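# Reorient a wooden block in the up-turned palm

## Task

The wooden block starts resting loose on the up-turned palm of the right hand. Rotate it inside that hand until its orientation relative to the hand matches the two goal pictures. Only this hand may touch it; the wrist camera, its post and the arm's last link count as hand. If the block touches anything else or leaves the hand, the task fails. To complete it, keep the block motionless for a moment, resting in the palm or fingers and clear of the wrist, camera and post. The palm must face straight up, and no hand motor may read moving or overload or be building toward a shutdown (a motor dead from the start is ignored). Then declare the task done.

## Robot and tools

Robot: a FANUC CRX six-joint arm carrying one right LEAP-style hand with index, middle, ring and thumb, 16 motors in all. One camera, cam_wrist (616x616 fisheye), rides on a post at the wrist and views the palm. Only the rubber fingertip caps grip well. A rigid mast near the wrist on the palm side (x +0.05 to +0.10, z -0.16 to -0.11, y up to +0.06 m) can collide with things.

Frames. The scene frame has its origin on the table under the arm base, +z up, +y to the left when facing along +x. Results print the hand point there: end_effector_position in metres and end_effector_quat_wxyz. The hand point sits in front of the palm where thumb and index/middle tips would pinch. Its own axes: +z along straightened fingers toward the tips, +x across the palm away from the thumb, +y out of the palm face (the face is at y = -0.062 m). For 'palm facing straight up', the hand point's +y must point along scene +z.

The row (24 numbers, each in [-1, 1]), used by both execute_actions and move, is a single list for the one arm and hand, in this order: dx, dy, dz, rx, ry, rz, then index_mcp, index_abd, index_pip, index_dip, middle_mcp, middle_abd, middle_pip, middle_dip, ring_mcp, ring_abd, ring_pip, ring_dip, thumb_cmc, thumb_axl, thumb_mcp, thumb_ipl, current_limit, speed.
- dx, dy, dz, rx, ry, rz are an offset, not a pose, expressed in the hand point's own axes. The reference is the hand point pose in the latest result that reports it (before any such result, or for a second call in the same reply, it is the pose when the action begins). Scale: 1.0 = 0.6 m for translation and 180 degrees for rotation; rx, ry, rz form one rotation vector. Every row in an action is measured from that same reference, not from the prior row. All zeros therefore pulls the hand back to the reference pose; it is not a pause.
- The 16 hinge numbers are absolute goal angles, mapped linearly between each hinge's stops. Going toward -1 curls fingers: _mcp bends the knuckle toward the palm (range -18 to +128 deg, straight at +0.75), _pip the middle joint (straight +0.58), _dip the tip joint (straight +0.70); _abd moves the finger sideways, -1 side being away from the thumb (straight 0.00). thumb_cmc toward -1 swings the thumb from beside the palm to in front of it (straight +0.71); thumb_axl rolls the thumb about its axis (straight +0.68); thumb_mcp (straight +0.23) and thumb_ipl (straight +0.17) bend it, toward +z when thumb_axl is straight, and in the thumb_cmc swing direction when thumb_axl is about -0.40.
- current_limit: motor current cap, -1 = 0 mA up to +1 = 550 mA (floor 11 mA); very low values may not lift a finger. speed: motor set-point rate (speed+1)/2 of 5.9 rad/s. Initially +0.4 and -0.6; values persist.

Tools.
- execute_actions {actions, pictures?}: actions is [] (look, returns state and pictures), one action {rows: 1 to 15 rows, steps: 4 to 15, default 15; each step is 1/30 s, the last row repeats}, or one wait {steps: up to 300}, counted from the previous result so your reply time is included. Pictures come only with [] or pictures: true.
- move {target: one 24-number row, speed: m/s 0.002 to 0.5, default 0.25, turning capped at twice that in rad/s}: straight path of 0.5 to 10 s; it does not avoid obstacles and can overshoot speed. Finger numbers are sent at the start. Result adds a move: line (done, off_target, moving, held, fault) with limits such as paced (pose clipped) or held (steps blocked).
- wait {seconds: 0 to 10}.
- zoom_image {camera: "cam_wrist", region: [x0, y0, x1, y1] pixels, at most 504x504}.
- show_instructions: replays the goal pictures. read_manual {section: "licences"}: licence text only.
- finished_scene {scene: current number, 1 here}: ends and grades the scene; irreversible. This is how you declare completion.

Control details. Each step the commanded pose is limited to within 70 mm and 16 degrees of the measured one; position beats orientation if both cannot be met. The last 4 steps of an action run after the result is taken, while you think. Check the Hand target and pose lines before the next command. HELD marks steps the clearance check blocked; 'pose unreachable' means it altered them.

Result lines per motor, in row order: hand_goal (written goals; resending them keeps a grip), hand_measured (actual positions; resending those relaxes a grip), hand_current_ma (positive pushes toward -1), hand_state (moving, goal, blocked, overload). A motor at 495 mA or more accumulates seconds; at 5 s it shuts off for 10 s. A motor showing overload from the first reading is permanently off and excluded from the finish check.

Avoid: letting the block roll off the hand or touch the table or anything else; pushing into firm objects, since the stiff arm faults at load limits (wrist joints 38 N m, others 152 N m) or 150 N, halting 10 s and discarding remaining calls; squeezing hard with high current for long (overheating, shutdown); knocking anything off the table; fast jerky motions. Before finishing, let fingers settle so every state reads goal or blocked with modest current, palm up, block still and off the wrist, camera and post.

Each tool is called as name([rows], argument=value, ...), one row to a line, values as JSON.

## Session

show_instructions()

execute_actions(actions=[])

Reference images for this scene: goal picture from the wrist camera place, goal picture looking into the palm.

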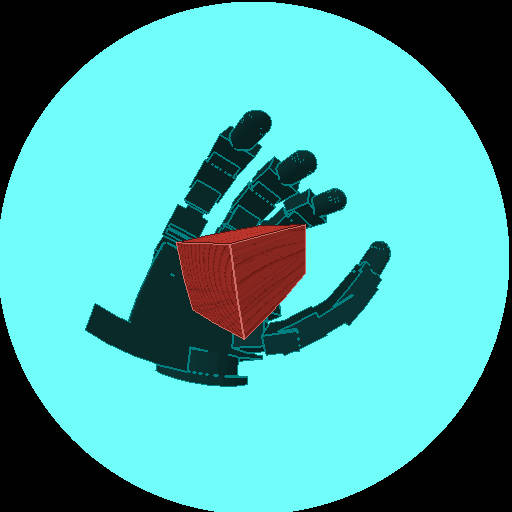

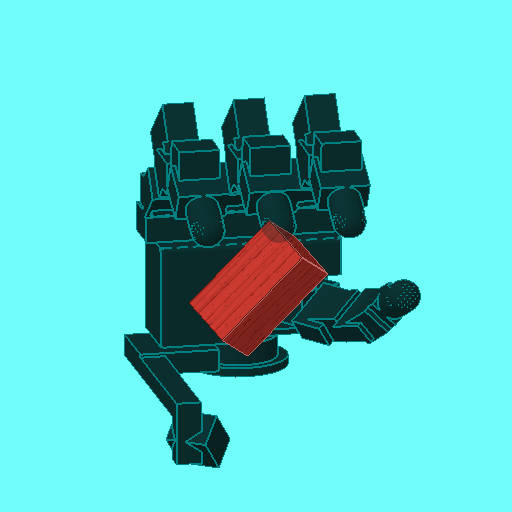

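Scene clock: 0.00 s of 4800.00 s.
end_effector_position=(+0.6016, +0.0084, +0.3990) hand_goal=(+0.046, +0.000, -0.008, +0.280, +0.046, +0.000, -0.008, +0.280, +0.046, +0.000, -0.008, +0.280, -0.104, +0.266, +0.032, -0.018) hand_measured=(+0.060, +0.000, -0.006, +0.282, +0.064, +0.000, -0.006, +0.282, +0.064, +0.000, -0.006, +0.282, -0.090, +0.270, +0.034, -0.016) hand_current_ma=(+85, +0, +14, +12, +95, +0, +14, +12, +93, +0, +14, +13, +71, +26, +12, +12) hand_state=(goal, goal, goal, goal, goal, goal, goal, goal, goal, goal, goal, goal, goal, goal, goal, goal) hand_current_limit=0.40 hand_speed=-0.60 end_effector_quat_wxyz=(+0.696, +0.704, +0.100, +0.097)
Joint positions: [ 0.451  0.588  0.353 -1.628  1.74   1.337]
Joint velocities: [-0.    -0.     0.001 -0.     0.    -0.001]
Hand target: +0.602, +0.008, +0.399; +0.696, +0.704, +0.100, +0.097
camera_calibration (this result's frames):
cam_wrist: T_world_to_cam=[[-0.758855, -0.210876, 0.616174, 0.250542], [-0.60219, 0.587494, -0.540573, 0.524612], [-0.248005, -0.78127, -0.57281, 0.50704], [0, 0, 0, 1]] pos_world=[0.63179, 0.140762, 0.419651]

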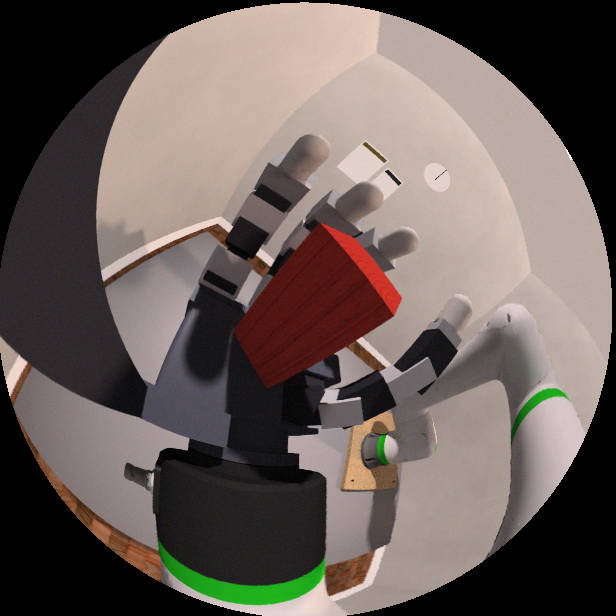

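zoom_image(camera="cam_wrist", region=[170, 150, 470, 450])

Region (170, 150, 470, 450) of cam_wrist's 616x616 image, scaled by 1.680, with more detail than that image has.

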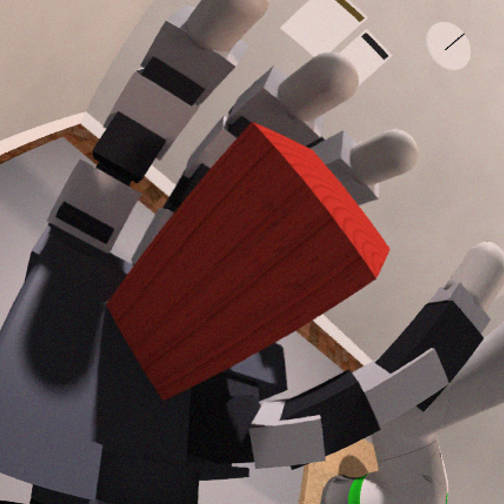

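move(target=[0,0,0,0,0,0, 0.5,0.5,0.3,0.5, -0.079,0.667,0.088,-0.536, 0.059,-0.967,-0.72,-0.328, 0.571,-0.41,-0.582,-0.914, 0.6,-0.6])

Scene clock: 12.93 s of 4800.00 s.
end_effector_position=(+0.6016, +0.0084, +0.3990) hand_goal=(+0.500, +0.500, +0.300, +0.500, -0.078, +0.668, +0.088, -0.536, +0.060, -0.966, -0.720, -0.328, +0.572, -0.410, -0.582, -0.914) hand_measured=(+0.508, +0.498, +0.300, +0.498, -0.064, +0.668, +0.086, -0.534, +0.066, -0.964, -0.718, -0.326, +0.574, -0.408, -0.580, -0.914) hand_current_ma=(+45, -10, +1, -12, +73, -3, -15, +11, +33, +10, +7, +12, +7, +15, +7, +3) hand_state=(goal, goal, goal, goal, goal, goal, goal, goal, goal, goal, goal, goal, goal, goal, goal, goal) hand_current_limit=0.60 hand_speed=-0.60 end_effector_quat_wxyz=(+0.696, +0.704, +0.100, +0.097)
Joint positions: [ 0.451  0.588  0.353 -1.628  1.74   1.337]
Joint velocities: [-0. -0.  0. -0. -0.  0.]
Hand target: +0.602, +0.008, +0.399; +0.696, +0.704, +0.100, +0.097
Off the commanded pose: 0.000 m, 0 deg.
Kept back: nothing.
After step 90, 8.43 s passed at rest.
move: done
camera_calibration (this result's frames):
cam_wrist: T_world_to_cam=[[-0.758855, -0.210876, 0.616174, 0.250542], [-0.60219, 0.587494, -0.540572, 0.524612], [-0.248004, -0.78127, -0.57281, 0.50704], [0, 0, 0, 1]] pos_world=[0.63179, 0.140762, 0.419651]

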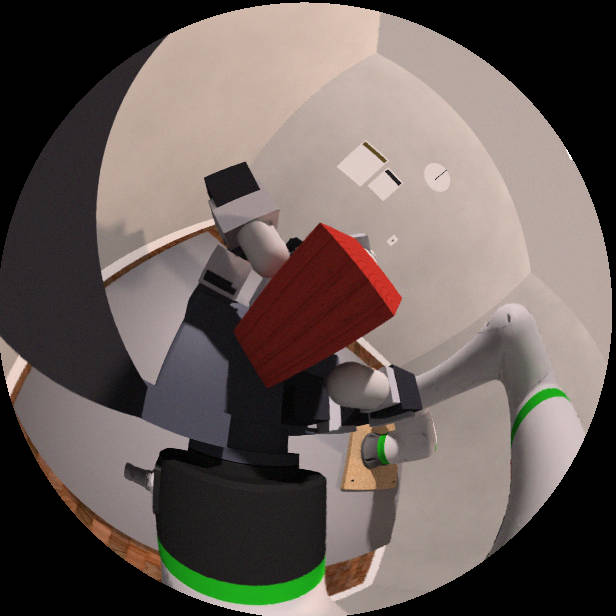

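move(target=[0,0,0,0,0,0, 0.5,0.5,0.3,0.5, -0.079,0.667,0.088,-0.536, 0.059,-0.967,-0.72,-0.328, 0.571,-0.242,-0.756,-0.73, 0.6,-0.85])

Scene clock: 14.07 s of 4800.00 s.
end_effector_position=(+0.6016, +0.0084, +0.3990) hand_goal=(+0.500, +0.500, +0.300, +0.500, -0.078, +0.668, +0.088, -0.536, +0.060, -0.966, -0.720, -0.328, +0.572, -0.242, -0.756, -0.730) hand_measured=(+0.508, +0.498, +0.300, +0.498, -0.064, +0.668, +0.086, -0.534, +0.074, -0.964, -0.718, -0.330, +0.580, -0.248, -0.752, -0.744) hand_current_ma=(+45, -10, +1, -12, +73, -3, -15, +11, +72, +10, +7, -8, +41, -39, +29, -99) hand_state=(goal, goal, goal, goal, goal, goal, goal, goal, goal, goal, goal, goal, goal, goal, goal, goal) hand_current_limit=0.60 hand_speed=-0.85 end_effector_quat_wxyz=(+0.696, +0.704, +0.100, +0.097)
Joint positions: [ 0.451  0.588  0.353 -1.628  1.74   1.337]
Joint velocities: [-0. -0.  0.  0. -0. -0.]
Hand target: +0.602, +0.008, +0.399; +0.696, +0.704, +0.100, +0.097
Off the commanded pose: 0.000 m, 0 deg.
Kept back: nothing.
move: done
camera_calibration (this result's frames):
cam_wrist: T_world_to_cam=[[-0.758855, -0.210876, 0.616174, 0.250542], [-0.60219, 0.587494, -0.540572, 0.524612], [-0.248005, -0.78127, -0.57281, 0.50704], [0, 0, 0, 1]] pos_world=[0.63179, 0.140762, 0.419651]

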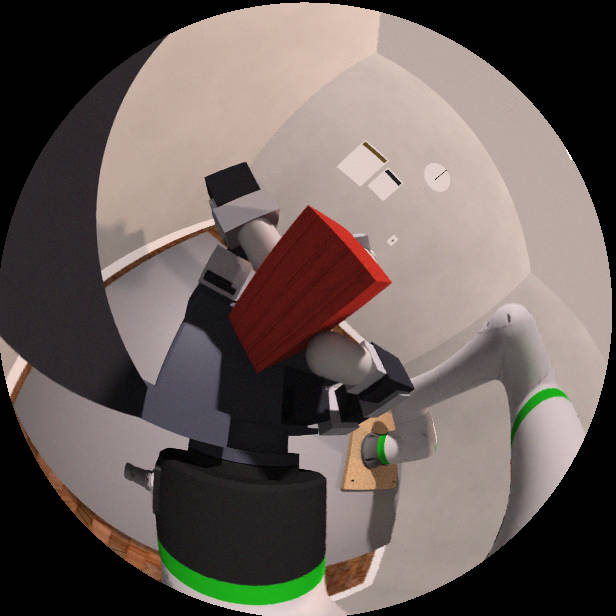

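zoom_image(camera="cam_wrist", region=[170, 150, 470, 450])

Region (170, 150, 470, 450) of cam_wrist's 616x616 image, scaled by 1.680, with more detail than that image has.

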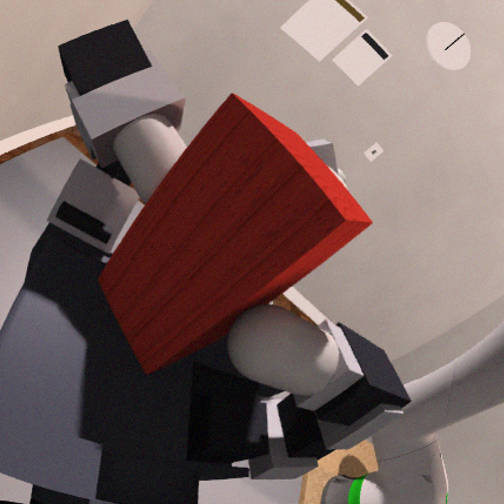

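execute_actions([
  {"rows":[
[0,0,0,0,0,0, 0.5,0.5,0.3,0.5, -0.079,0.667,0.088,-0.536, 0.064,-0.967,-0.731,-0.302, 0.571,-0.242,-0.758,-0.722, 0.6,-0.5],
[0,0,0,0,0,0, 0.5,0.5,0.3,0.5, -0.079,0.667,0.088,-0.536, 0.069,-0.967,-0.742,-0.276, 0.571,-0.242,-0.760,-0.714, 0.6,-0.5],
[0,0,0,0,0,0, 0.5,0.5,0.3,0.5, -0.079,0.667,0.088,-0.536, 0.075,-0.967,-0.753,-0.250, 0.571,-0.242,-0.762,-0.705, 0.6,-0.5],
[0,0,0,0,0,0, 0.5,0.5,0.3,0.5, -0.079,0.667,0.088,-0.536, 0.080,-0.967,-0.764,-0.224, 0.571,-0.242,-0.764,-0.697, 0.6,-0.5],
[0,0,0,0,0,0, 0.5,0.5,0.3,0.5, -0.079,0.667,0.088,-0.536, 0.085,-0.967,-0.775,-0.198, 0.571,-0.242,-0.766,-0.689, 0.6,-0.5],
[0,0,0,0,0,0, 0.5,0.5,0.3,0.5, -0.079,0.667,0.088,-0.536, 0.090,-0.967,-0.785,-0.171, 0.571,-0.242,-0.767,-0.681, 0.6,-0.5],
[0,0,0,0,0,0, 0.5,0.5,0.3,0.5, -0.079,0.667,0.088,-0.536, 0.095,-0.967,-0.796,-0.145, 0.571,-0.242,-0.769,-0.673, 0.6,-0.5],
[0,0,0,0,0,0, 0.5,0.5,0.3,0.5, -0.079,0.667,0.088,-0.536, 0.101,-0.967,-0.807,-0.119, 0.571,-0.242,-0.771,-0.664, 0.6,-0.5],
[0,0,0,0,0,0, 0.5,0.5,0.3,0.5, -0.079,0.667,0.088,-0.536, 0.106,-0.967,-0.818,-0.093, 0.571,-0.242,-0.773,-0.656, 0.6,-0.5],
[0,0,0,0,0,0, 0.5,0.5,0.3,0.5, -0.079,0.667,0.088,-0.536, 0.111,-0.967,-0.829,-0.067, 0.571,-0.242,-0.775,-0.648, 0.6,-0.5]
],"steps":15},
], pictures=true)

Scene clock: 15.47 s of 4800.00 s.
end_effector_position=(+0.6016, +0.0084, +0.3990) hand_goal=(+0.500, +0.500, +0.300, +0.500, -0.078, +0.668, +0.088, -0.536, +0.112, -0.966, -0.828, -0.066, +0.572, -0.242, -0.774, -0.648) hand_measured=(+0.508, +0.498, +0.300, +0.498, -0.064, +0.668, +0.086, -0.534, +0.132, -0.964, -0.790, -0.110, +0.590, -0.258, -0.754, -0.674) hand_current_ma=(+45, -10, +1, -12, +73, -3, -15, +11, +144, +5, +157, -83, +101, -103, +133, -114) hand_state=(goal, goal, goal, goal, goal, goal, goal, goal, moving, goal, moving, moving, moving, moving, moving, moving) hand_current_limit=0.60 hand_speed=-0.50 end_effector_quat_wxyz=(+0.696, +0.704, +0.100, +0.097)
Joint positions: [ 0.451  0.588  0.353 -1.628  1.74   1.337]
Joint velocities: [ 0.002 -0.     0.    -0.001  0.    -0.002]
Steps of this call (steps 1 to 31: nothing new was sent; steps 32 to 42: the first 11 steps of this action). Readings (end_effector_position | what the end effector reports):
32: (+0.6016, +0.0084, +0.3990) | hand_goal=(+0.500, +0.500, +0.300, +0.500, -0.078, +0.668, +0.088, -0.536, +0.064, -0.966, -0.730, -0.302, +0.572, -0.242, -0.758, -0.722) hand_measured=(+0.508, +0.498, +0.300, +0.498, -0.064, +0.668, +0.086, -0.534, +0.074, -0.964, -0.718, -0.330, +0.580, -0.248, -0.752, -0.744) hand_current_ma=(+45, -10, +1, -12, +73, -3, -15, +11, +72, +10, +7, -8, +41, -39, +29, -99) hand_state=(goal, goal, goal, goal, goal, goal, goal, goal, moving, goal, moving, moving, goal, goal, moving, moving) hand_current_limit=0.60 hand_speed=-0.50
33: (+0.6016, +0.0084, +0.3990) | hand_goal=(+0.500, +0.500, +0.300, +0.500, -0.078, +0.668, +0.088, -0.536, +0.070, -0.966, -0.742, -0.276, +0.572, -0.242, -0.760, -0.714) hand_measured=(+0.508, +0.498, +0.300, +0.498, -0.064, +0.668, +0.086, -0.534, +0.074, -0.964, -0.720, -0.328, +0.580, -0.248, -0.752, -0.744) hand_current_ma=(+45, -10, +1, -12, +73, -3, -15, +11, +66, +10, +59, -97, +42, -39, +34, -121) hand_state=(goal, goal, goal, goal, goal, goal, goal, goal, moving, goal, moving, moving, goal, goal, moving, moving) hand_current_limit=0.60 hand_speed=-0.50
35: (+0.6016, +0.0084, +0.3990) | hand_goal=(+0.500, +0.500, +0.300, +0.500, -0.078, +0.668, +0.088, -0.536, +0.080, -0.966, -0.764, -0.224, +0.572, -0.242, -0.764, -0.696) hand_measured=(+0.508, +0.498, +0.300, +0.498, -0.064, +0.668, +0.086, -0.534, +0.084, -0.964, -0.730, -0.294, +0.582, -0.250, -0.754, -0.732) hand_current_ma=(+45, -10, +1, -12, +73, -3, -15, +11, +91, +9, +91, -105, +60, -56, +59, -132) hand_state=(goal, goal, goal, goal, goal, goal, goal, goal, moving, goal, moving, moving, moving, moving, moving, moving) hand_current_limit=0.60 hand_speed=-0.50
39: (+0.6016, +0.0084, +0.3990) | hand_goal=(+0.500, +0.500, +0.300, +0.500, -0.078, +0.668, +0.088, -0.536, +0.102, -0.966, -0.806, -0.118, +0.572, -0.242, -0.770, -0.664) hand_measured=(+0.508, +0.498, +0.300, +0.498, -0.064, +0.668, +0.086, -0.534, +0.112, -0.964, -0.762, -0.190, +0.588, -0.254, -0.754, -0.698) hand_current_ma=(+45, -10, +1, -12, +73, -3, -15, +11, +128, +6, +139, -95, +88, -88, +98, -124) hand_state=(goal, goal, goal, goal, goal, goal, goal, goal, moving, goal, moving, moving, moving, moving, moving, moving) hand_current_limit=0.60 hand_speed=-0.50
42: the state above
camera_calibration (this result's frames):
cam_wrist: T_world_to_cam=[[-0.758855, -0.210876, 0.616174, 0.250542], [-0.60219, 0.587494, -0.540572, 0.524612], [-0.248004, -0.78127, -0.57281, 0.50704], [0, 0, 0, 1]] pos_world=[0.63179, 0.140762, 0.419651]

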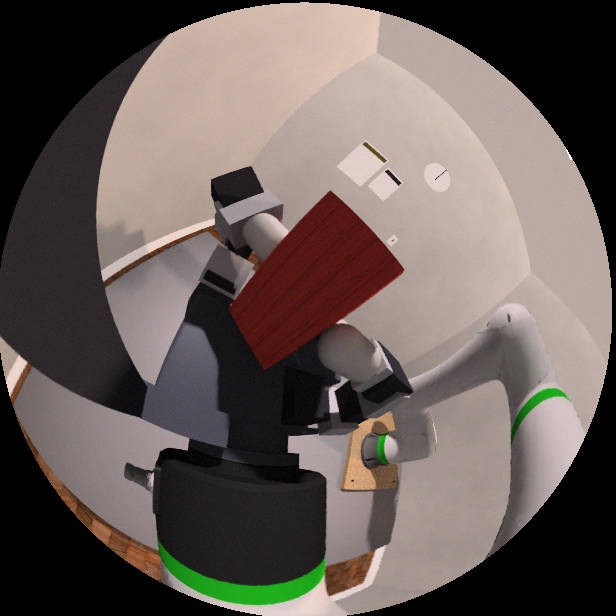

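move(target=[0,0,0,0,0,0, 0.5,0.5,0.3,0.5, -0.156,0.2,-0.055,-0.203, 0.111,-0.967,-0.829,-0.067, 0.571,-0.242,-0.775,-0.648, 0.6,-0.85])

Scene clock: 20.03 s of 4800.00 s.
end_effector_position=(+0.6016, +0.0084, +0.3990) hand_goal=(+0.500, +0.500, +0.300, +0.500, -0.156, +0.200, -0.054, -0.202, +0.112, -0.966, -0.828, -0.066, +0.572, -0.242, -0.774, -0.648) hand_measured=(+0.508, +0.498, +0.300, +0.498, -0.142, +0.210, -0.052, -0.202, +0.142, -0.966, -0.802, -0.070, +0.592, -0.268, -0.772, -0.662) hand_current_ma=(+45, -10, +1, -12, +75, +43, +14, +1, +161, +0, +140, -18, +100, -167, +19, -95) hand_state=(goal, goal, goal, goal, goal, goal, goal, goal, blocked, goal, blocked, goal, goal, blocked, goal, goal) hand_current_limit=0.60 hand_speed=-0.85 end_effector_quat_wxyz=(+0.696, +0.704, +0.100, +0.097)
Joint positions: [ 0.451  0.588  0.353 -1.628  1.74   1.337]
Joint velocities: [ 0.    -0.    -0.     0.    -0.    -0.002]
Hand target: +0.602, +0.008, +0.399; +0.696, +0.704, +0.100, +0.097
Off your previous action's commanded pose: 0.000 m, 0 deg at its last step (step 4 of this call).
Off the commanded pose: 0.000 m, 0 deg.
Kept back: nothing.
After step 90, 0.20 s passed at rest.
move: done
camera_calibration (this result's frames):
cam_wrist: T_world_to_cam=[[-0.758855, -0.210876, 0.616174, 0.250542], [-0.602189, 0.587494, -0.540573, 0.524612], [-0.248005, -0.78127, -0.57281, 0.50704], [0, 0, 0, 1]] pos_world=[0.63179, 0.140762, 0.419651]

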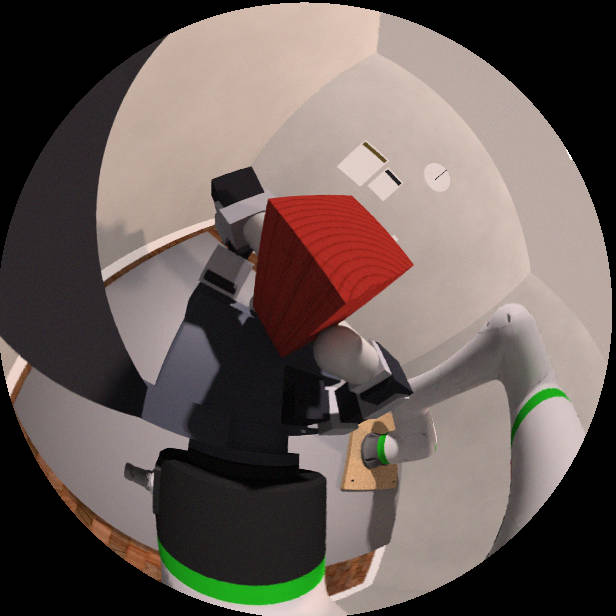

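It's tilting toward the camera. Continuing.

move(target=[0,0,0,0,0,0, 0.5,0.5,0.3,0.5, -0.233,-0.06,-0.066,-0.022, 0.111,-0.967,-0.829,-0.067, 0.571,-0.242,-0.775,-0.648, 0.6,-0.85])

Scene clock: 21.13 s of 4800.00 s.
end_effector_position=(+0.6016, +0.0084, +0.3990) hand_goal=(+0.500, +0.500, +0.300, +0.500, -0.232, -0.060, -0.066, -0.022, +0.112, -0.966, -0.828, -0.066, +0.572, -0.242, -0.774, -0.648) hand_measured=(+0.508, +0.498, +0.300, +0.498, -0.220, -0.052, -0.064, -0.022, +0.142, -0.966, -0.804, -0.070, +0.592, -0.268, -0.770, -0.662) hand_current_ma=(+45, -10, +1, -12, +63, +37, +12, -3, +161, +0, +133, -17, +100, -167, +20, -95) hand_state=(goal, goal, goal, goal, goal, goal, goal, goal, blocked, goal, blocked, goal, goal, blocked, goal, goal) hand_current_limit=0.60 hand_speed=-0.85 end_effector_quat_wxyz=(+0.696, +0.704, +0.100, +0.097)
Joint positions: [ 0.451  0.588  0.353 -1.628  1.74   1.337]
Joint velocities: [ 0.  0. -0.  0.  0.  0.]
Hand target: +0.602, +0.008, +0.399; +0.696, +0.704, +0.100, +0.097
Off the commanded pose: 0.000 m, 0 deg.
Kept back: nothing.
move: done
camera_calibration (this result's frames):
cam_wrist: T_world_to_cam=[[-0.758855, -0.210876, 0.616174, 0.250542], [-0.60219, 0.587494, -0.540572, 0.524612], [-0.248005, -0.78127, -0.57281, 0.50704], [0, 0, 0, 1]] pos_world=[0.63179, 0.140762, 0.419651]

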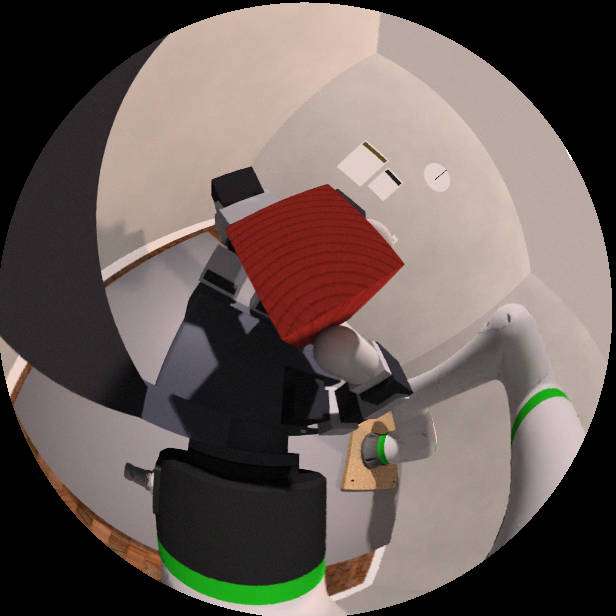

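move(target=[0,0,0,0,0,0, 0.5,0.5,0.3,0.5, -0.315,-0.307,-0.13,0.226, 0.111,-0.967,-0.829,-0.067, 0.571,-0.242,-0.775,-0.648, 0.6,-0.85])

Scene clock: 22.40 s of 4800.00 s.
end_effector_position=(+0.6016, +0.0084, +0.3990) hand_goal=(+0.500, +0.500, +0.300, +0.500, -0.314, -0.306, -0.130, +0.226, +0.112, -0.966, -0.828, -0.066, +0.572, -0.242, -0.774, -0.648) hand_measured=(+0.508, +0.498, +0.300, +0.498, -0.258, -0.300, -0.108, +0.226, +0.142, -0.964, -0.808, -0.070, +0.592, -0.268, -0.772, -0.662) hand_current_ma=(+45, -10, +1, -12, +295, +23, +129, -1, +161, +10, +115, -17, +105, -167, +19, -95) hand_state=(goal, goal, goal, goal, blocked, goal, blocked, goal, blocked, goal, blocked, goal, blocked, blocked, goal, goal) hand_current_limit=0.60 hand_speed=-0.85 end_effector_quat_wxyz=(+0.696, +0.704, +0.100, +0.097)
Joint positions: [ 0.451  0.588  0.353 -1.628  1.74   1.337]
Joint velocities: [ 0.001 -0.    -0.001 -0.    -0.    -0.   ]
Hand target: +0.602, +0.008, +0.399; +0.696, +0.704, +0.100, +0.097
Off the commanded pose: 0.000 m, 0 deg.
Kept back: nothing.
move: done
camera_calibration (this result's frames):
cam_wrist: T_world_to_cam=[[-0.758855, -0.210876, 0.616174, 0.250542], [-0.60219, 0.587494, -0.540572, 0.524612], [-0.248005, -0.78127, -0.57281, 0.50704], [0, 0, 0, 1]] pos_world=[0.63179, 0.140762, 0.419651]

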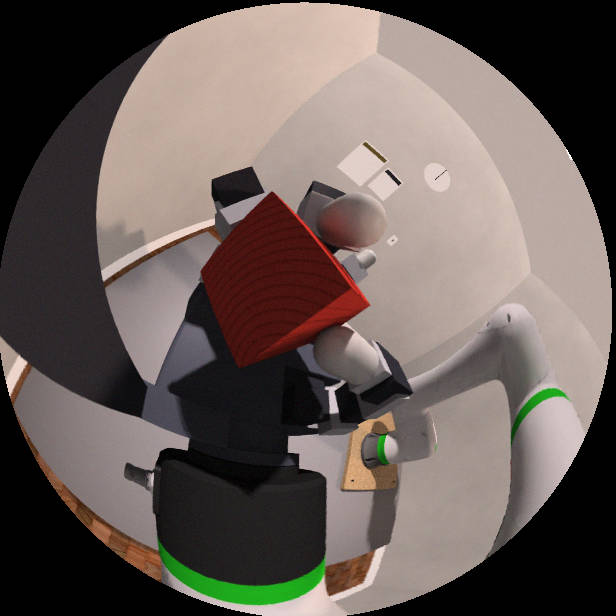

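execute_actions([
  {"rows":[
[0,0,0,0,0,0, 0.5,0.5,0.3,0.5, 0.05,-0.1,0.0,0.28, 0.111,-0.967,-0.829,-0.067, 0.571,-0.242,-0.775,-0.648, 0.6,-0.5],
[0,0,0,0,0,0, 0.5,0.5,0.3,0.5, 0.05,-0.1,0.0,0.28, 0.111,-0.967,-0.829,-0.067, 0.571,-0.242,-0.775,-0.648, 0.6,-0.5],
[0,0,0,0,0,0, 0.5,0.5,0.3,0.5, 0.05,-0.1,0.0,0.28, 0.099,-0.967,-0.821,-0.099, 0.571,-0.242,-0.775,-0.648, 0.6,-0.5],
[0,0,0,0,0,0, 0.5,0.5,0.3,0.5, 0.05,-0.1,0.0,0.28, 0.086,-0.967,-0.813,-0.130, 0.571,-0.242,-0.775,-0.648, 0.6,-0.5],
[0,0,0,0,0,0, 0.5,0.5,0.3,0.5, 0.05,-0.1,0.0,0.28, 0.074,-0.967,-0.805,-0.162, 0.571,-0.242,-0.775,-0.648, 0.6,-0.5],
[0,0,0,0,0,0, 0.5,0.5,0.3,0.5, 0.05,-0.1,0.0,0.28, 0.061,-0.967,-0.797,-0.193, 0.571,-0.242,-0.775,-0.648, 0.6,-0.5],
[0,0,0,0,0,0, 0.5,0.5,0.3,0.5, 0.05,-0.1,0.0,0.28, 0.049,-0.967,-0.789,-0.225, 0.571,-0.242,-0.775,-0.648, 0.6,-0.5],
[0,0,0,0,0,0, 0.5,0.5,0.3,0.5, 0.05,-0.1,0.0,0.28, 0.036,-0.967,-0.781,-0.257, 0.571,-0.242,-0.775,-0.648, 0.6,-0.5],
[0,0,0,0,0,0, 0.5,0.5,0.3,0.5, 0.05,-0.1,0.0,0.28, 0.024,-0.967,-0.773,-0.288, 0.571,-0.242,-0.775,-0.648, 0.6,-0.5],
[0,0,0,0,0,0, 0.5,0.5,0.3,0.5, 0.05,-0.1,0.0,0.28, 0.012,-0.967,-0.765,-0.320, 0.571,-0.242,-0.775,-0.648, 0.6,-0.5],
[0,0,0,0,0,0, 0.5,0.5,0.3,0.5, 0.05,-0.1,0.0,0.28, -0.001,-0.967,-0.757,-0.351, 0.571,-0.242,-0.775,-0.648, 0.6,-0.5],
[0,0,0,0,0,0, 0.5,0.5,0.3,0.5, 0.05,-0.1,0.0,0.28, -0.013,-0.967,-0.749,-0.383, 0.571,-0.242,-0.775,-0.648, 0.6,-0.5],
[0,0,0,0,0,0, 0.5,0.5,0.3,0.5, 0.05,-0.1,0.0,0.28, -0.026,-0.967,-0.741,-0.414, 0.571,-0.242,-0.775,-0.648, 0.6,-0.5],
[0,0,0,0,0,0, 0.5,0.5,0.3,0.5, 0.05,-0.1,0.0,0.28, -0.038,-0.967,-0.733,-0.446, 0.571,-0.242,-0.775,-0.648, 0.6,-0.5]
],"steps":15},
])

wait(seconds=0.2)

Scene clock: 24.20 s of 4800.00 s.
end_effector_position=(+0.6016, +0.0084, +0.3990) hand_goal=(+0.500, +0.500, +0.300, +0.500, +0.050, -0.100, +0.000, +0.280, +0.000, -0.966, -0.756, -0.350, +0.572, -0.242, -0.774, -0.648) hand_measured=(+0.508, +0.498, +0.300, +0.498, +0.022, -0.104, -0.002, +0.276, +0.104, -0.966, -0.766, -0.282, +0.592, -0.268, -0.768, -0.662) hand_current_ma=(+45, -10, +1, -12, +14, -18, -12, -17, +364, +3, +31, +23, +105, -167, +43, -95) hand_state=(goal, goal, goal, goal, moving, goal, goal, goal, moving, goal, moving, moving, blocked, blocked, goal, goal) hand_current_limit=0.60 hand_speed=-0.50 end_effector_quat_wxyz=(+0.696, +0.704, +0.100, +0.097)
Joint positions: [ 0.451  0.588  0.353 -1.628  1.74   1.337]
Joint velocities: [-0.001  0.    -0.     0.     0.    -0.   ]
Steps of this call (steps 1 to 43: nothing new was sent; steps 44 to 54: the first 11 steps of this action). Readings (end_effector_position | what the end effector reports):
44: (+0.6016, +0.0084, +0.3990) | hand_goal=(+0.500, +0.500, +0.300, +0.500, +0.050, -0.100, +0.000, +0.280, +0.112, -0.966, -0.828, -0.066, +0.572, -0.242, -0.774, -0.648) hand_measured=(+0.508, +0.498, +0.300, +0.498, -0.258, -0.300, -0.108, +0.226, +0.142, -0.964, -0.808, -0.070, +0.592, -0.268, -0.772, -0.662) hand_current_ma=(+45, -10, +1, -12, +295, +23, +129, -1, +161, +10, +115, -17, +105, -167, +19, -95) hand_state=(goal, goal, goal, goal, moving, moving, moving, moving, blocked, goal, blocked, goal, blocked, blocked, goal, goal) hand_current_limit=0.60 hand_speed=-0.50
45: (+0.6016, +0.0084, +0.3990) | hand_goal=(+0.500, +0.500, +0.300, +0.500, +0.050, -0.100, +0.000, +0.280, +0.112, -0.966, -0.828, -0.066, +0.572, -0.242, -0.774, -0.648) hand_measured=(+0.508, +0.498, +0.300, +0.498, -0.258, -0.294, -0.104, +0.232, +0.142, -0.964, -0.808, -0.070, +0.592, -0.268, -0.772, -0.662) hand_current_ma=(+45, -10, +1, -12, +51, -84, -32, -72, +161, +5, +115, -17, +105, -167, +19, -95) hand_state=(goal, goal, goal, goal, moving, moving, moving, moving, blocked, goal, blocked, goal, blocked, blocked, goal, goal) hand_current_limit=0.60 hand_speed=-0.50
47: (+0.6016, +0.0084, +0.3990) | hand_goal=(+0.500, +0.500, +0.300, +0.500, +0.050, -0.100, +0.000, +0.280, +0.086, -0.966, -0.812, -0.130, +0.572, -0.242, -0.774, -0.648) hand_measured=(+0.508, +0.498, +0.300, +0.498, -0.236, -0.226, -0.056, +0.270, +0.142, -0.966, -0.808, -0.074, +0.592, -0.268, -0.770, -0.662) hand_current_ma=(+45, -10, +1, -12, -71, -78, -84, -14, +239, +4, +62, +58, +105, -167, +32, -95) hand_state=(goal, goal, goal, goal, moving, moving, moving, moving, moving, goal, moving, moving, blocked, blocked, moving, goal) hand_current_limit=0.60 hand_speed=-0.50
51: (+0.6016, +0.0084, +0.3990) | hand_goal=(+0.500, +0.500, +0.300, +0.500, +0.050, -0.100, +0.000, +0.280, +0.036, -0.966, -0.780, -0.256, +0.572, -0.242, -0.774, -0.648) hand_measured=(+0.508, +0.498, +0.300, +0.498, -0.092, -0.108, -0.004, +0.276, +0.128, -0.966, -0.788, -0.184, +0.592, -0.268, -0.770, -0.662) hand_current_ma=(+45, -10, +1, -12, -46, -14, -20, -18, +379, +3, +42, +37, +105, -167, +36, -95) hand_state=(goal, goal, goal, goal, moving, moving, moving, goal, moving, goal, moving, moving, blocked, blocked, goal, goal) hand_current_limit=0.60 hand_speed=-0.50
54: the state above

Scene clock: 24.53 s of 4800.00 s.
end_effector_position=(+0.6016, +0.0084, +0.3990) hand_goal=(+0.500, +0.500, +0.300, +0.500, +0.050, -0.100, +0.000, +0.280, -0.038, -0.966, -0.732, -0.446, +0.572, -0.242, -0.774, -0.648) hand_measured=(+0.508, +0.498, +0.300, +0.498, +0.054, -0.104, -0.002, +0.276, +0.030, -0.966, -0.728, -0.456, +0.596, -0.268, -0.762, -0.660) hand_current_ma=(+45, -10, +1, -12, +24, -18, -13, -17, +362, +3, +21, -54, +127, -167, +74, -87) hand_state=(goal, goal, goal, goal, goal, goal, goal, goal, blocked, goal, goal, goal, blocked, blocked, goal, goal) hand_current_limit=0.60 hand_speed=-0.50 end_effector_quat_wxyz=(+0.696, +0.704, +0.100, +0.097)
Joint positions: [ 0.451  0.588  0.353 -1.628  1.74   1.337]
Joint velocities: [-0.001 -0.    -0.     0.     0.001  0.   ]
Hand target: +0.602, +0.008, +0.399; +0.696, +0.704, +0.100, +0.097
Off the commanded pose: 0.000 m, 0 deg.
Kept back: nothing.
Steps of this call (steps 1 to 4: the last 4 steps of your previous action; steps 5 to 10: nothing new was sent). Readings (end_effector_position | what the end effector reports):
1: (+0.6016, +0.0084, +0.3990) | hand_goal=(+0.500, +0.500, +0.300, +0.500, +0.050, -0.100, +0.000, +0.280, -0.012, -0.966, -0.748, -0.382, +0.572, -0.242, -0.774, -0.648) hand_measured=(+0.508, +0.498, +0.300, +0.498, +0.044, -0.104, -0.002, +0.276, +0.094, -0.966, -0.758, -0.314, +0.592, -0.268, -0.768, -0.662) hand_current_ma=(+45, -10, +1, -12, +46, -18, -11, -16, +361, +3, +25, +16, +105, -167, +43, -95) hand_state=(goal, goal, goal, goal, moving, goal, goal, goal, moving, goal, moving, moving, blocked, blocked, goal, goal) hand_current_limit=0.60 hand_speed=-0.50
2: (+0.6016, +0.0084, +0.3990) | hand_goal=(+0.500, +0.500, +0.300, +0.500, +0.050, -0.100, +0.000, +0.280, -0.026, -0.966, -0.740, -0.414, +0.572, -0.242, -0.774, -0.648) hand_measured=(+0.508, +0.498, +0.300, +0.498, +0.052, -0.104, -0.002, +0.276, +0.084, -0.966, -0.752, -0.346, +0.592, -0.268, -0.768, -0.662) hand_current_ma=(+45, -10, +1, -12, +33, -18, -13, -17, +351, +3, +20, +16, +105, -167, +44, -94) hand_state=(goal, goal, goal, goal, moving, goal, goal, goal, moving, goal, moving, moving, blocked, blocked, goal, goal) hand_current_limit=0.60 hand_speed=-0.50
4: (+0.6016, +0.0084, +0.3990) | hand_goal=(+0.500, +0.500, +0.300, +0.500, +0.050, -0.100, +0.000, +0.280, -0.038, -0.966, -0.732, -0.446, +0.572, -0.242, -0.774, -0.648) hand_measured=(+0.508, +0.498, +0.300, +0.498, +0.054, -0.104, -0.002, +0.276, +0.060, -0.966, -0.738, -0.412, +0.592, -0.268, -0.768, -0.662) hand_current_ma=(+45, -10, +1, -12, +25, -18, -13, -17, +334, +3, +9, +8, +105, -167, +43, -92) hand_state=(goal, goal, goal, goal, goal, goal, goal, goal, moving, goal, moving, moving, blocked, blocked, goal, goal) hand_current_limit=0.60 hand_speed=-0.50
8: (+0.6016, +0.0084, +0.3990) | hand_goal=(+0.500, +0.500, +0.300, +0.500, +0.050, -0.100, +0.000, +0.280, -0.038, -0.966, -0.732, -0.446, +0.572, -0.242, -0.774, -0.648) hand_measured=(+0.508, +0.498, +0.300, +0.498, +0.054, -0.104, -0.002, +0.276, +0.030, -0.966, -0.728, -0.456, +0.596, -0.268, -0.764, -0.662) hand_current_ma=(+45, -10, +1, -12, +24, -18, -13, -17, +362, +3, +21, -53, +128, -167, +74, -88) hand_state=(goal, goal, goal, goal, goal, goal, goal, goal, moving, goal, goal, moving, moving, blocked, moving, goal) hand_current_limit=0.60 hand_speed=-0.50
10: the state above
camera_calibration (this result's frames):
cam_wrist: T_world_to_cam=[[-0.758855, -0.210876, 0.616174, 0.250542], [-0.60219, 0.587494, -0.540572, 0.524612], [-0.248005, -0.78127, -0.57281, 0.50704], [0, 0, 0, 1]] pos_world=[0.631789, 0.140762, 0.419651]

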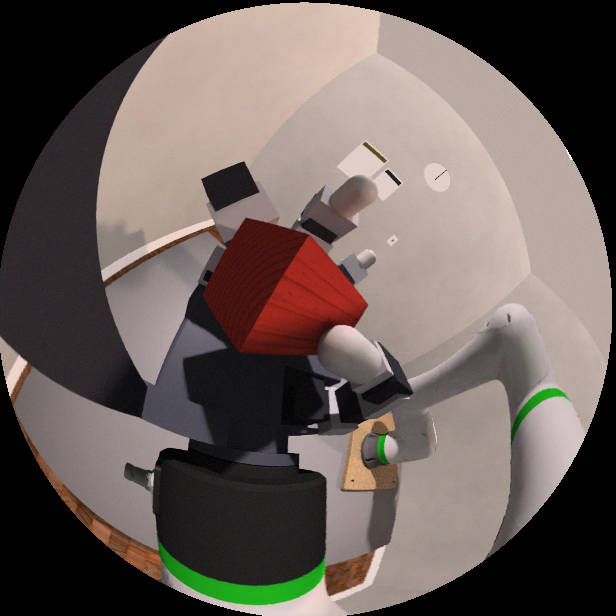

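zoom_image(camera="cam_wrist", region=[150, 150, 450, 450])

Region (150, 150, 450, 450) of cam_wrist's 616x616 image, scaled by 1.680, with more detail than that image has.

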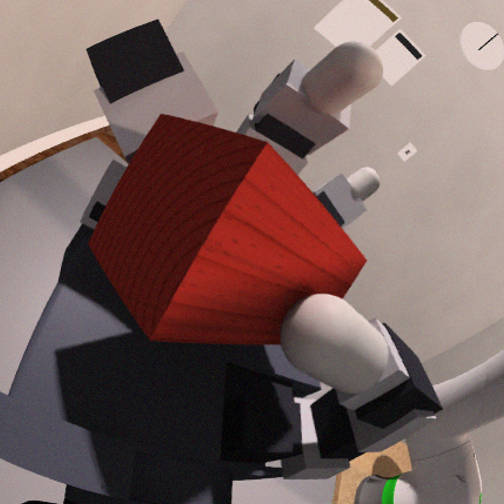

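execute_actions([
  {"rows":[
[0,0,0,0,0,0, 0.5,0.5,0.3,0.5, 0.05,-0.1,0.0,0.28, -0.040,-0.967,-0.720,-0.464, 0.571,-0.242,-0.775,-0.648, 0.6,-0.5],
[0,0,0,0,0,0, 0.5,0.5,0.3,0.5, 0.05,-0.1,0.0,0.28, -0.050,-0.967,-0.708,-0.481, 0.571,-0.242,-0.775,-0.648, 0.6,-0.5],
[0,0,0,0,0,0, 0.5,0.5,0.3,0.5, 0.05,-0.1,0.0,0.28, -0.070,-0.967,-0.696,-0.499, 0.571,-0.242,-0.775,-0.648, 0.6,-0.5],
[0,0,0,0,0,0, 0.5,0.5,0.3,0.5, 0.05,-0.1,0.0,0.28, -0.091,-0.967,-0.683,-0.516, 0.571,-0.242,-0.775,-0.648, 0.6,-0.5],
[0,0,0,0,0,0, 0.5,0.5,0.3,0.5, 0.05,-0.1,0.0,0.28, -0.112,-0.967,-0.671,-0.534, 0.571,-0.242,-0.775,-0.648, 0.6,-0.5],
[0,0,0,0,0,0, 0.5,0.5,0.3,0.5, 0.05,-0.1,0.0,0.28, -0.133,-0.967,-0.659,-0.552, 0.571,-0.242,-0.775,-0.648, 0.6,-0.5],
[0,0,0,0,0,0, 0.5,0.5,0.3,0.5, 0.05,-0.1,0.0,0.28, -0.154,-0.967,-0.646,-0.569, 0.571,-0.242,-0.775,-0.648, 0.6,-0.5],
[0,0,0,0,0,0, 0.5,0.5,0.3,0.5, 0.05,-0.1,0.0,0.28, -0.175,-0.967,-0.634,-0.587, 0.571,-0.242,-0.775,-0.648, 0.6,-0.5],
[0,0,0,0,0,0, 0.5,0.5,0.3,0.5, 0.05,-0.1,0.0,0.28, -0.195,-0.967,-0.621,-0.604, 0.571,-0.242,-0.775,-0.648, 0.6,-0.5],
[0,0,0,0,0,0, 0.5,0.5,0.3,0.5, 0.05,-0.1,0.0,0.28, -0.216,-0.967,-0.609,-0.622, 0.571,-0.242,-0.775,-0.648, 0.6,-0.5],
[0,0,0,0,0,0, 0.5,0.5,0.3,0.5, 0.05,-0.1,0.0,0.28, -0.237,-0.967,-0.597,-0.640, 0.571,-0.242,-0.775,-0.648, 0.6,-0.5],
[0,0,0,0,0,0, 0.5,0.5,0.3,0.5, 0.05,-0.1,0.0,0.28, -0.258,-0.967,-0.584,-0.657, 0.571,-0.242,-0.775,-0.648, 0.6,-0.5],
[0,0,0,0,0,0, 0.5,0.5,0.3,0.5, 0.05,-0.1,0.0,0.28, -0.279,-0.967,-0.572,-0.675, 0.571,-0.242,-0.775,-0.648, 0.6,-0.5],
[0,0,0,0,0,0, 0.5,0.5,0.3,0.5, 0.05,-0.1,0.0,0.28, -0.300,-0.967,-0.559,-0.692, 0.571,-0.242,-0.775,-0.648, 0.6,-0.5],
[0,0,0,0,0,0, 0.5,0.5,0.3,0.5, 0.05,-0.1,0.0,0.28, -0.320,-0.967,-0.547,-0.710, 0.571,-0.242,-0.775,-0.648, 0.6,-0.5]
],"steps":15},
])

wait(seconds=0.2)

zoom_image(camera="cam_wrist", region=[150, 150, 450, 450])

Scene clock: 27.27 s of 4800.00 s.
end_effector_position=(+0.6016, +0.0084, +0.3990) hand_goal=(+0.500, +0.500, +0.300, +0.500, +0.050, -0.100, +0.000, +0.280, -0.236, -0.966, -0.596, -0.640, +0.572, -0.242, -0.774, -0.648) hand_measured=(+0.508, +0.498, +0.300, +0.498, +0.054, -0.104, -0.002, +0.276, -0.078, -0.966, -0.620, -0.610, +0.596, -0.268, -0.762, -0.660) hand_current_ma=(+45, -10, +1, -12, +24, -18, -13, -17, +313, +3, +1, -32, +127, -167, +77, -76) hand_state=(goal, goal, goal, goal, goal, goal, goal, goal, moving, goal, moving, moving, blocked, blocked, goal, goal) hand_current_limit=0.60 hand_speed=-0.50 end_effector_quat_wxyz=(+0.696, +0.704, +0.100, +0.097)
Joint positions: [ 0.451  0.588  0.353 -1.628  1.74   1.337]
Joint velocities: [ 0.    -0.    -0.     0.    -0.001 -0.   ]
Steps of this call (steps 1 to 71: nothing new was sent; steps 72 to 82: the first 11 steps of this action). Readings (end_effector_position | what the end effector reports):
72: (+0.6016, +0.0084, +0.3990) | hand_goal=(+0.500, +0.500, +0.300, +0.500, +0.050, -0.100, +0.000, +0.280, -0.040, -0.966, -0.720, -0.464, +0.572, -0.242, -0.774, -0.648) hand_measured=(+0.508, +0.498, +0.300, +0.498, +0.054, -0.104, -0.002, +0.276, +0.030, -0.966, -0.728, -0.456, +0.596, -0.268, -0.762, -0.660) hand_current_ma=(+45, -10, +1, -12, +24, -18, -13, -17, +360, +3, +21, -54, +127, -167, +74, -86) hand_state=(goal, goal, goal, goal, goal, goal, goal, goal, moving, goal, moving, moving, blocked, blocked, goal, goal) hand_current_limit=0.60 hand_speed=-0.50
73: (+0.6016, +0.0084, +0.3990) | hand_goal=(+0.500, +0.500, +0.300, +0.500, +0.050, -0.100, +0.000, +0.280, -0.050, -0.966, -0.708, -0.480, +0.572, -0.242, -0.774, -0.648) hand_measured=(+0.508, +0.498, +0.300, +0.498, +0.054, -0.104, -0.002, +0.276, +0.028, -0.966, -0.726, -0.460, +0.596, -0.268, -0.762, -0.660) hand_current_ma=(+45, -10, +1, -12, +24, -18, -13, -17, +356, +3, -1, -22, +127, -167, +74, -85) hand_state=(goal, goal, goal, goal, goal, goal, goal, goal, moving, goal, moving, moving, blocked, blocked, goal, goal) hand_current_limit=0.60 hand_speed=-0.50
75: (+0.6016, +0.0084, +0.3990) | hand_goal=(+0.500, +0.500, +0.300, +0.500, +0.050, -0.100, +0.000, +0.280, -0.090, -0.966, -0.682, -0.516, +0.572, -0.242, -0.774, -0.648) hand_measured=(+0.508, +0.498, +0.300, +0.498, +0.054, -0.104, -0.002, +0.276, +0.012, -0.966, -0.708, -0.486, +0.596, -0.268, -0.762, -0.660) hand_current_ma=(+45, -10, +1, -12, +24, -18, -13, -17, +338, +3, -2, -23, +127, -167, +74, -84) hand_state=(goal, goal, goal, goal, goal, goal, goal, goal, moving, goal, moving, moving, blocked, blocked, goal, goal) hand_current_limit=0.60 hand_speed=-0.50
79: (+0.6016, +0.0084, +0.3990) | hand_goal=(+0.500, +0.500, +0.300, +0.500, +0.050, -0.100, +0.000, +0.280, -0.174, -0.966, -0.634, -0.586, +0.572, -0.242, -0.774, -0.648) hand_measured=(+0.508, +0.498, +0.300, +0.498, +0.054, -0.104, -0.002, +0.276, -0.036, -0.966, -0.658, -0.558, +0.596, -0.268, -0.762, -0.660) hand_current_ma=(+45, -10, +1, -12, +24, -18, -13, -17, +333, +3, +1, -35, +127, -167, +74, -81) hand_state=(goal, goal, goal, goal, goal, goal, goal, goal, moving, goal, moving, moving, blocked, blocked, goal, goal) hand_current_limit=0.60 hand_speed=-0.50
82: the state above

Scene clock: 27.60 s of 4800.00 s.
end_effector_position=(+0.6016, +0.0084, +0.3990) hand_goal=(+0.500, +0.500, +0.300, +0.500, +0.050, -0.100, +0.000, +0.280, -0.320, -0.966, -0.546, -0.710, +0.572, -0.242, -0.774, -0.648) hand_measured=(+0.508, +0.498, +0.300, +0.498, +0.054, -0.104, -0.002, +0.276, -0.258, -0.966, -0.544, -0.724, +0.606, -0.268, -0.752, -0.652) hand_current_ma=(+45, -10, +1, -12, +24, -18, -13, -17, +236, +3, +15, -78, +191, -167, +160, -13) hand_state=(goal, goal, goal, goal, goal, goal, goal, goal, moving, goal, goal, goal, moving, blocked, moving, moving) hand_current_limit=0.60 hand_speed=-0.50 end_effector_quat_wxyz=(+0.696, +0.704, +0.100, +0.097)
Joint positions: [ 0.451  0.588  0.353 -1.628  1.74   1.337]
Joint velocities: [ 0.001  0.    -0.    -0.    -0.    -0.001]
Hand target: +0.602, +0.008, +0.399; +0.696, +0.704, +0.100, +0.097
Off the commanded pose: 0.000 m, 0 deg.
Kept back: nothing.
Steps of this call (steps 1 to 4: the last 4 steps of your previous action; steps 5 to 10: nothing new was sent). Readings (end_effector_position | what the end effector reports):
1: (+0.6016, +0.0084, +0.3990) | hand_goal=(+0.500, +0.500, +0.300, +0.500, +0.050, -0.100, +0.000, +0.280, -0.258, -0.966, -0.584, -0.656, +0.572, -0.242, -0.774, -0.648) hand_measured=(+0.508, +0.498, +0.300, +0.498, +0.054, -0.104, -0.002, +0.276, -0.094, -0.966, -0.608, -0.628, +0.596, -0.268, -0.762, -0.660) hand_current_ma=(+45, -10, +1, -12, +24, -18, -13, -17, +305, +3, +0, -33, +127, -167, +79, -73) hand_state=(goal, goal, goal, goal, goal, goal, goal, goal, moving, goal, moving, moving, blocked, blocked, goal, goal) hand_current_limit=0.60 hand_speed=-0.50
2: (+0.6016, +0.0084, +0.3990) | hand_goal=(+0.500, +0.500, +0.300, +0.500, +0.050, -0.100, +0.000, +0.280, -0.278, -0.966, -0.572, -0.674, +0.572, -0.242, -0.774, -0.648) hand_measured=(+0.508, +0.498, +0.300, +0.498, +0.054, -0.104, -0.002, +0.276, -0.110, -0.966, -0.596, -0.646, +0.596, -0.268, -0.762, -0.658) hand_current_ma=(+45, -10, +1, -12, +24, -18, -13, -17, +306, +3, +0, -39, +131, -167, +85, -71) hand_state=(goal, goal, goal, goal, goal, goal, goal, goal, moving, goal, moving, moving, blocked, blocked, moving, goal) hand_current_limit=0.60 hand_speed=-0.50
4: (+0.6016, +0.0084, +0.3990) | hand_goal=(+0.500, +0.500, +0.300, +0.500, +0.050, -0.100, +0.000, +0.280, -0.320, -0.966, -0.546, -0.710, +0.572, -0.242, -0.774, -0.648) hand_measured=(+0.508, +0.498, +0.300, +0.498, +0.054, -0.104, -0.002, +0.276, -0.144, -0.966, -0.572, -0.682, +0.598, -0.268, -0.760, -0.658) hand_current_ma=(+45, -10, +1, -12, +24, -18, -13, -17, +290, +3, -4, -36, +134, -167, +90, -65) hand_state=(goal, goal, goal, goal, goal, goal, goal, goal, moving, goal, moving, moving, blocked, blocked, goal, goal) hand_current_limit=0.60 hand_speed=-0.50
8: (+0.6016, +0.0084, +0.3990) | hand_goal=(+0.500, +0.500, +0.300, +0.500, +0.050, -0.100, +0.000, +0.280, -0.320, -0.966, -0.546, -0.710, +0.572, -0.242, -0.774, -0.648) hand_measured=(+0.508, +0.498, +0.300, +0.498, +0.054, -0.104, -0.002, +0.276, -0.218, -0.966, -0.544, -0.724, +0.604, -0.268, -0.756, -0.656) hand_current_ma=(+45, -10, +1, -12, +24, -18, -13, -17, +287, +3, +17, -77, +178, -167, +141, -36) hand_state=(goal, goal, goal, goal, goal, goal, goal, goal, moving, goal, moving, moving, moving, blocked, moving, moving) hand_current_limit=0.60 hand_speed=-0.50
10: the state above
camera_calibration (this result's frames):
cam_wrist: T_world_to_cam=[[-0.758855, -0.210876, 0.616174, 0.250542], [-0.60219, 0.587494, -0.540572, 0.524612], [-0.248005, -0.78127, -0.57281, 0.50704], [0, 0, 0, 1]] pos_world=[0.63179, 0.140762, 0.419651]

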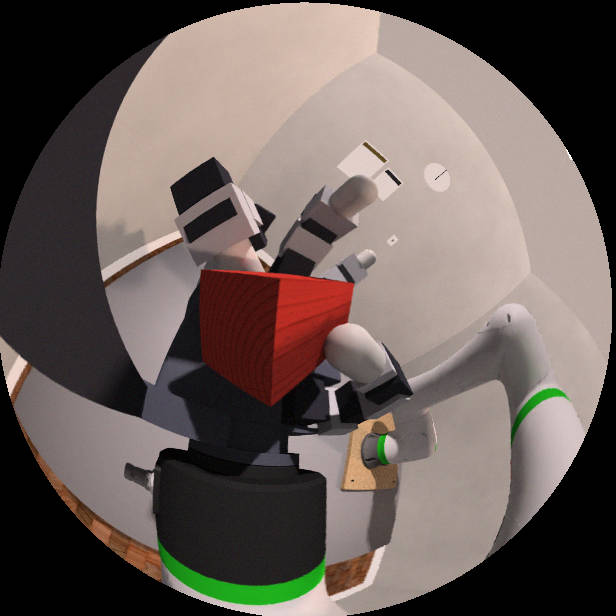

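Region (150, 150, 450, 450) of cam_wrist's 616x616 image, scaled by 1.680, with more detail than that image has.

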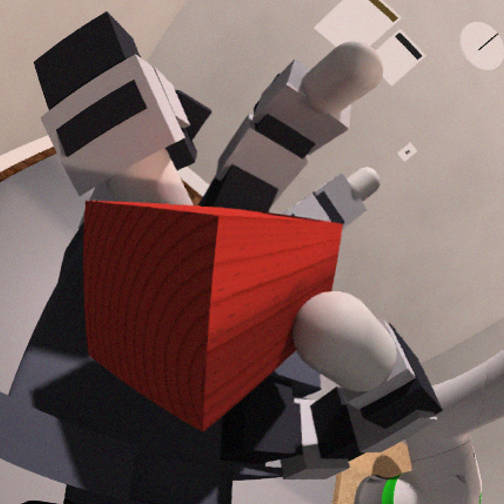

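It was still moving, so I'll take another look.

execute_actions(actions=[])

zoom_image(camera="cam_wrist", region=[150, 150, 450, 450])

Scene clock: 27.67 s of 4800.00 s.
end_effector_position=(+0.6016, +0.0084, +0.3990) hand_goal=(+0.500, +0.500, +0.300, +0.500, +0.050, -0.100, +0.000, +0.280, -0.320, -0.966, -0.546, -0.710, +0.572, -0.242, -0.774, -0.648) hand_measured=(+0.508, +0.498, +0.300, +0.498, +0.054, -0.104, -0.002, +0.276, -0.278, -0.966, -0.544, -0.726, +0.608, -0.268, -0.750, -0.650) hand_current_ma=(+45, -10, +1, -12, +24, -18, -13, -17, +190, +3, +15, -76, +188, -167, +162, -6) hand_state=(goal, goal, goal, goal, goal, goal, goal, goal, moving, goal, goal, goal, blocked, blocked, blocked, moving) hand_current_limit=0.60 hand_speed=-0.50 end_effector_quat_wxyz=(+0.696, +0.704, +0.100, +0.097)
Joint positions: [ 0.451  0.588  0.353 -1.628  1.74   1.337]
Joint velocities: [ 0. -0.  0. -0.  0.  0.]
Hand target: +0.602, +0.008, +0.399; +0.696, +0.704, +0.100, +0.097
Off the commanded pose: 0.000 m, 0 deg.
Kept back: nothing.
Steps of this call (steps 1 to 2: nothing new was sent). Readings (end_effector_position | what the end effector reports):
1: (+0.6016, +0.0084, +0.3990) | hand_goal=(+0.500, +0.500, +0.300, +0.500, +0.050, -0.100, +0.000, +0.280, -0.320, -0.966, -0.546, -0.710, +0.572, -0.242, -0.774, -0.648) hand_measured=(+0.508, +0.498, +0.300, +0.498, +0.054, -0.104, -0.002, +0.276, -0.272, -0.966, -0.544, -0.726, +0.608, -0.268, -0.750, -0.650) hand_current_ma=(+45, -10, +1, -12, +24, -18, -13, -17, +197, +3, +15, -76, +192, -167, +165, -8) hand_state=(goal, goal, goal, goal, goal, goal, goal, goal, moving, goal, goal, goal, moving, blocked, moving, moving) hand_current_limit=0.60 hand_speed=-0.50
2: the state above
camera_calibration (this result's frames):
cam_wrist: T_world_to_cam=[[-0.758855, -0.210876, 0.616174, 0.250542], [-0.60219, 0.587494, -0.540572, 0.524612], [-0.248004, -0.78127, -0.57281, 0.50704], [0, 0, 0, 1]] pos_world=[0.63179, 0.140762, 0.419651]

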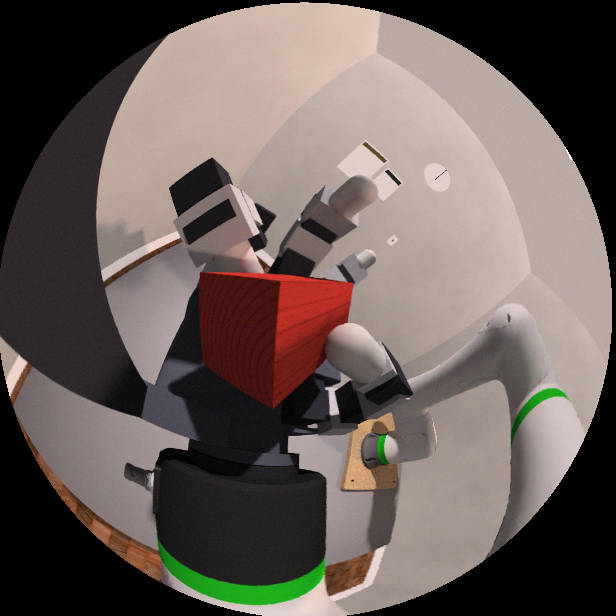

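Region (150, 150, 450, 450) of cam_wrist's 616x616 image, scaled by 1.680, with more detail than that image has.

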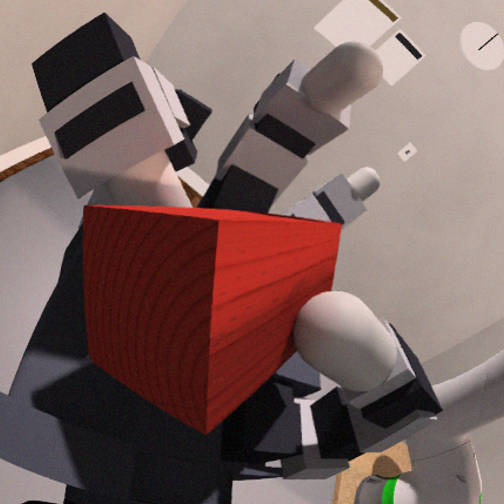

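move(target=[0,0,0,0,0,0, 0.5,0.5,0.3,0.5, 0.05,-0.1,0.0,0.28, -0.42,-0.967,-0.644,-0.70, 0.571,-0.231,-0.773,-0.697, 0.6,-0.9])

zoom_image(camera="cam_wrist", region=[150, 150, 450, 450])

Scene clock: 29.87 s of 4800.00 s.
end_effector_position=(+0.6016, +0.0084, +0.3990) hand_goal=(+0.500, +0.500, +0.300, +0.500, +0.050, -0.100, +0.000, +0.280, -0.420, -0.966, -0.644, -0.700, +0.572, -0.230, -0.772, -0.696) hand_measured=(+0.508, +0.498, +0.300, +0.498, +0.054, -0.104, -0.002, +0.276, -0.398, -0.960, -0.642, -0.724, +0.618, -0.260, -0.736, -0.690) hand_current_ma=(+45, -10, +1, -12, +24, -18, -13, -17, +119, +25, +12, -123, +240, -195, +233, +45) hand_state=(goal, goal, goal, goal, goal, goal, goal, goal, blocked, goal, goal, blocked, blocked, blocked, blocked, goal) hand_current_limit=0.60 hand_speed=-0.90 end_effector_quat_wxyz=(+0.696, +0.704, +0.100, +0.097)
Joint positions: [ 0.451  0.588  0.353 -1.628  1.74   1.337]
Joint velocities: [ 0.     0.    -0.     0.    -0.001  0.001]
Hand target: +0.602, +0.008, +0.399; +0.696, +0.704, +0.100, +0.097
Off the commanded pose: 0.000 m, 0 deg.
Kept back: nothing.
move: done
camera_calibration (this result's frames):
cam_wrist: T_world_to_cam=[[-0.758855, -0.210876, 0.616174, 0.250542], [-0.60219, 0.587494, -0.540573, 0.524612], [-0.248005, -0.78127, -0.57281, 0.50704], [0, 0, 0, 1]] pos_world=[0.63179, 0.140762, 0.419651]

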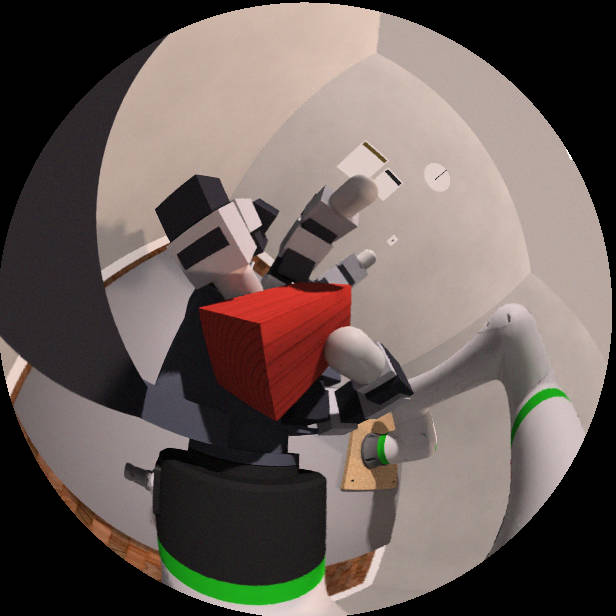

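Region (150, 150, 450, 450) of cam_wrist's 616x616 image, scaled by 1.680, with more detail than that image has.

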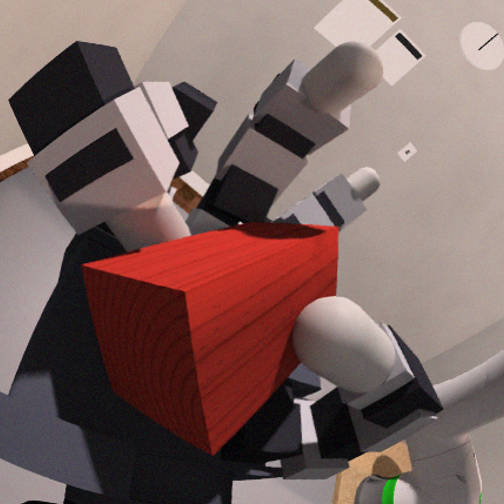

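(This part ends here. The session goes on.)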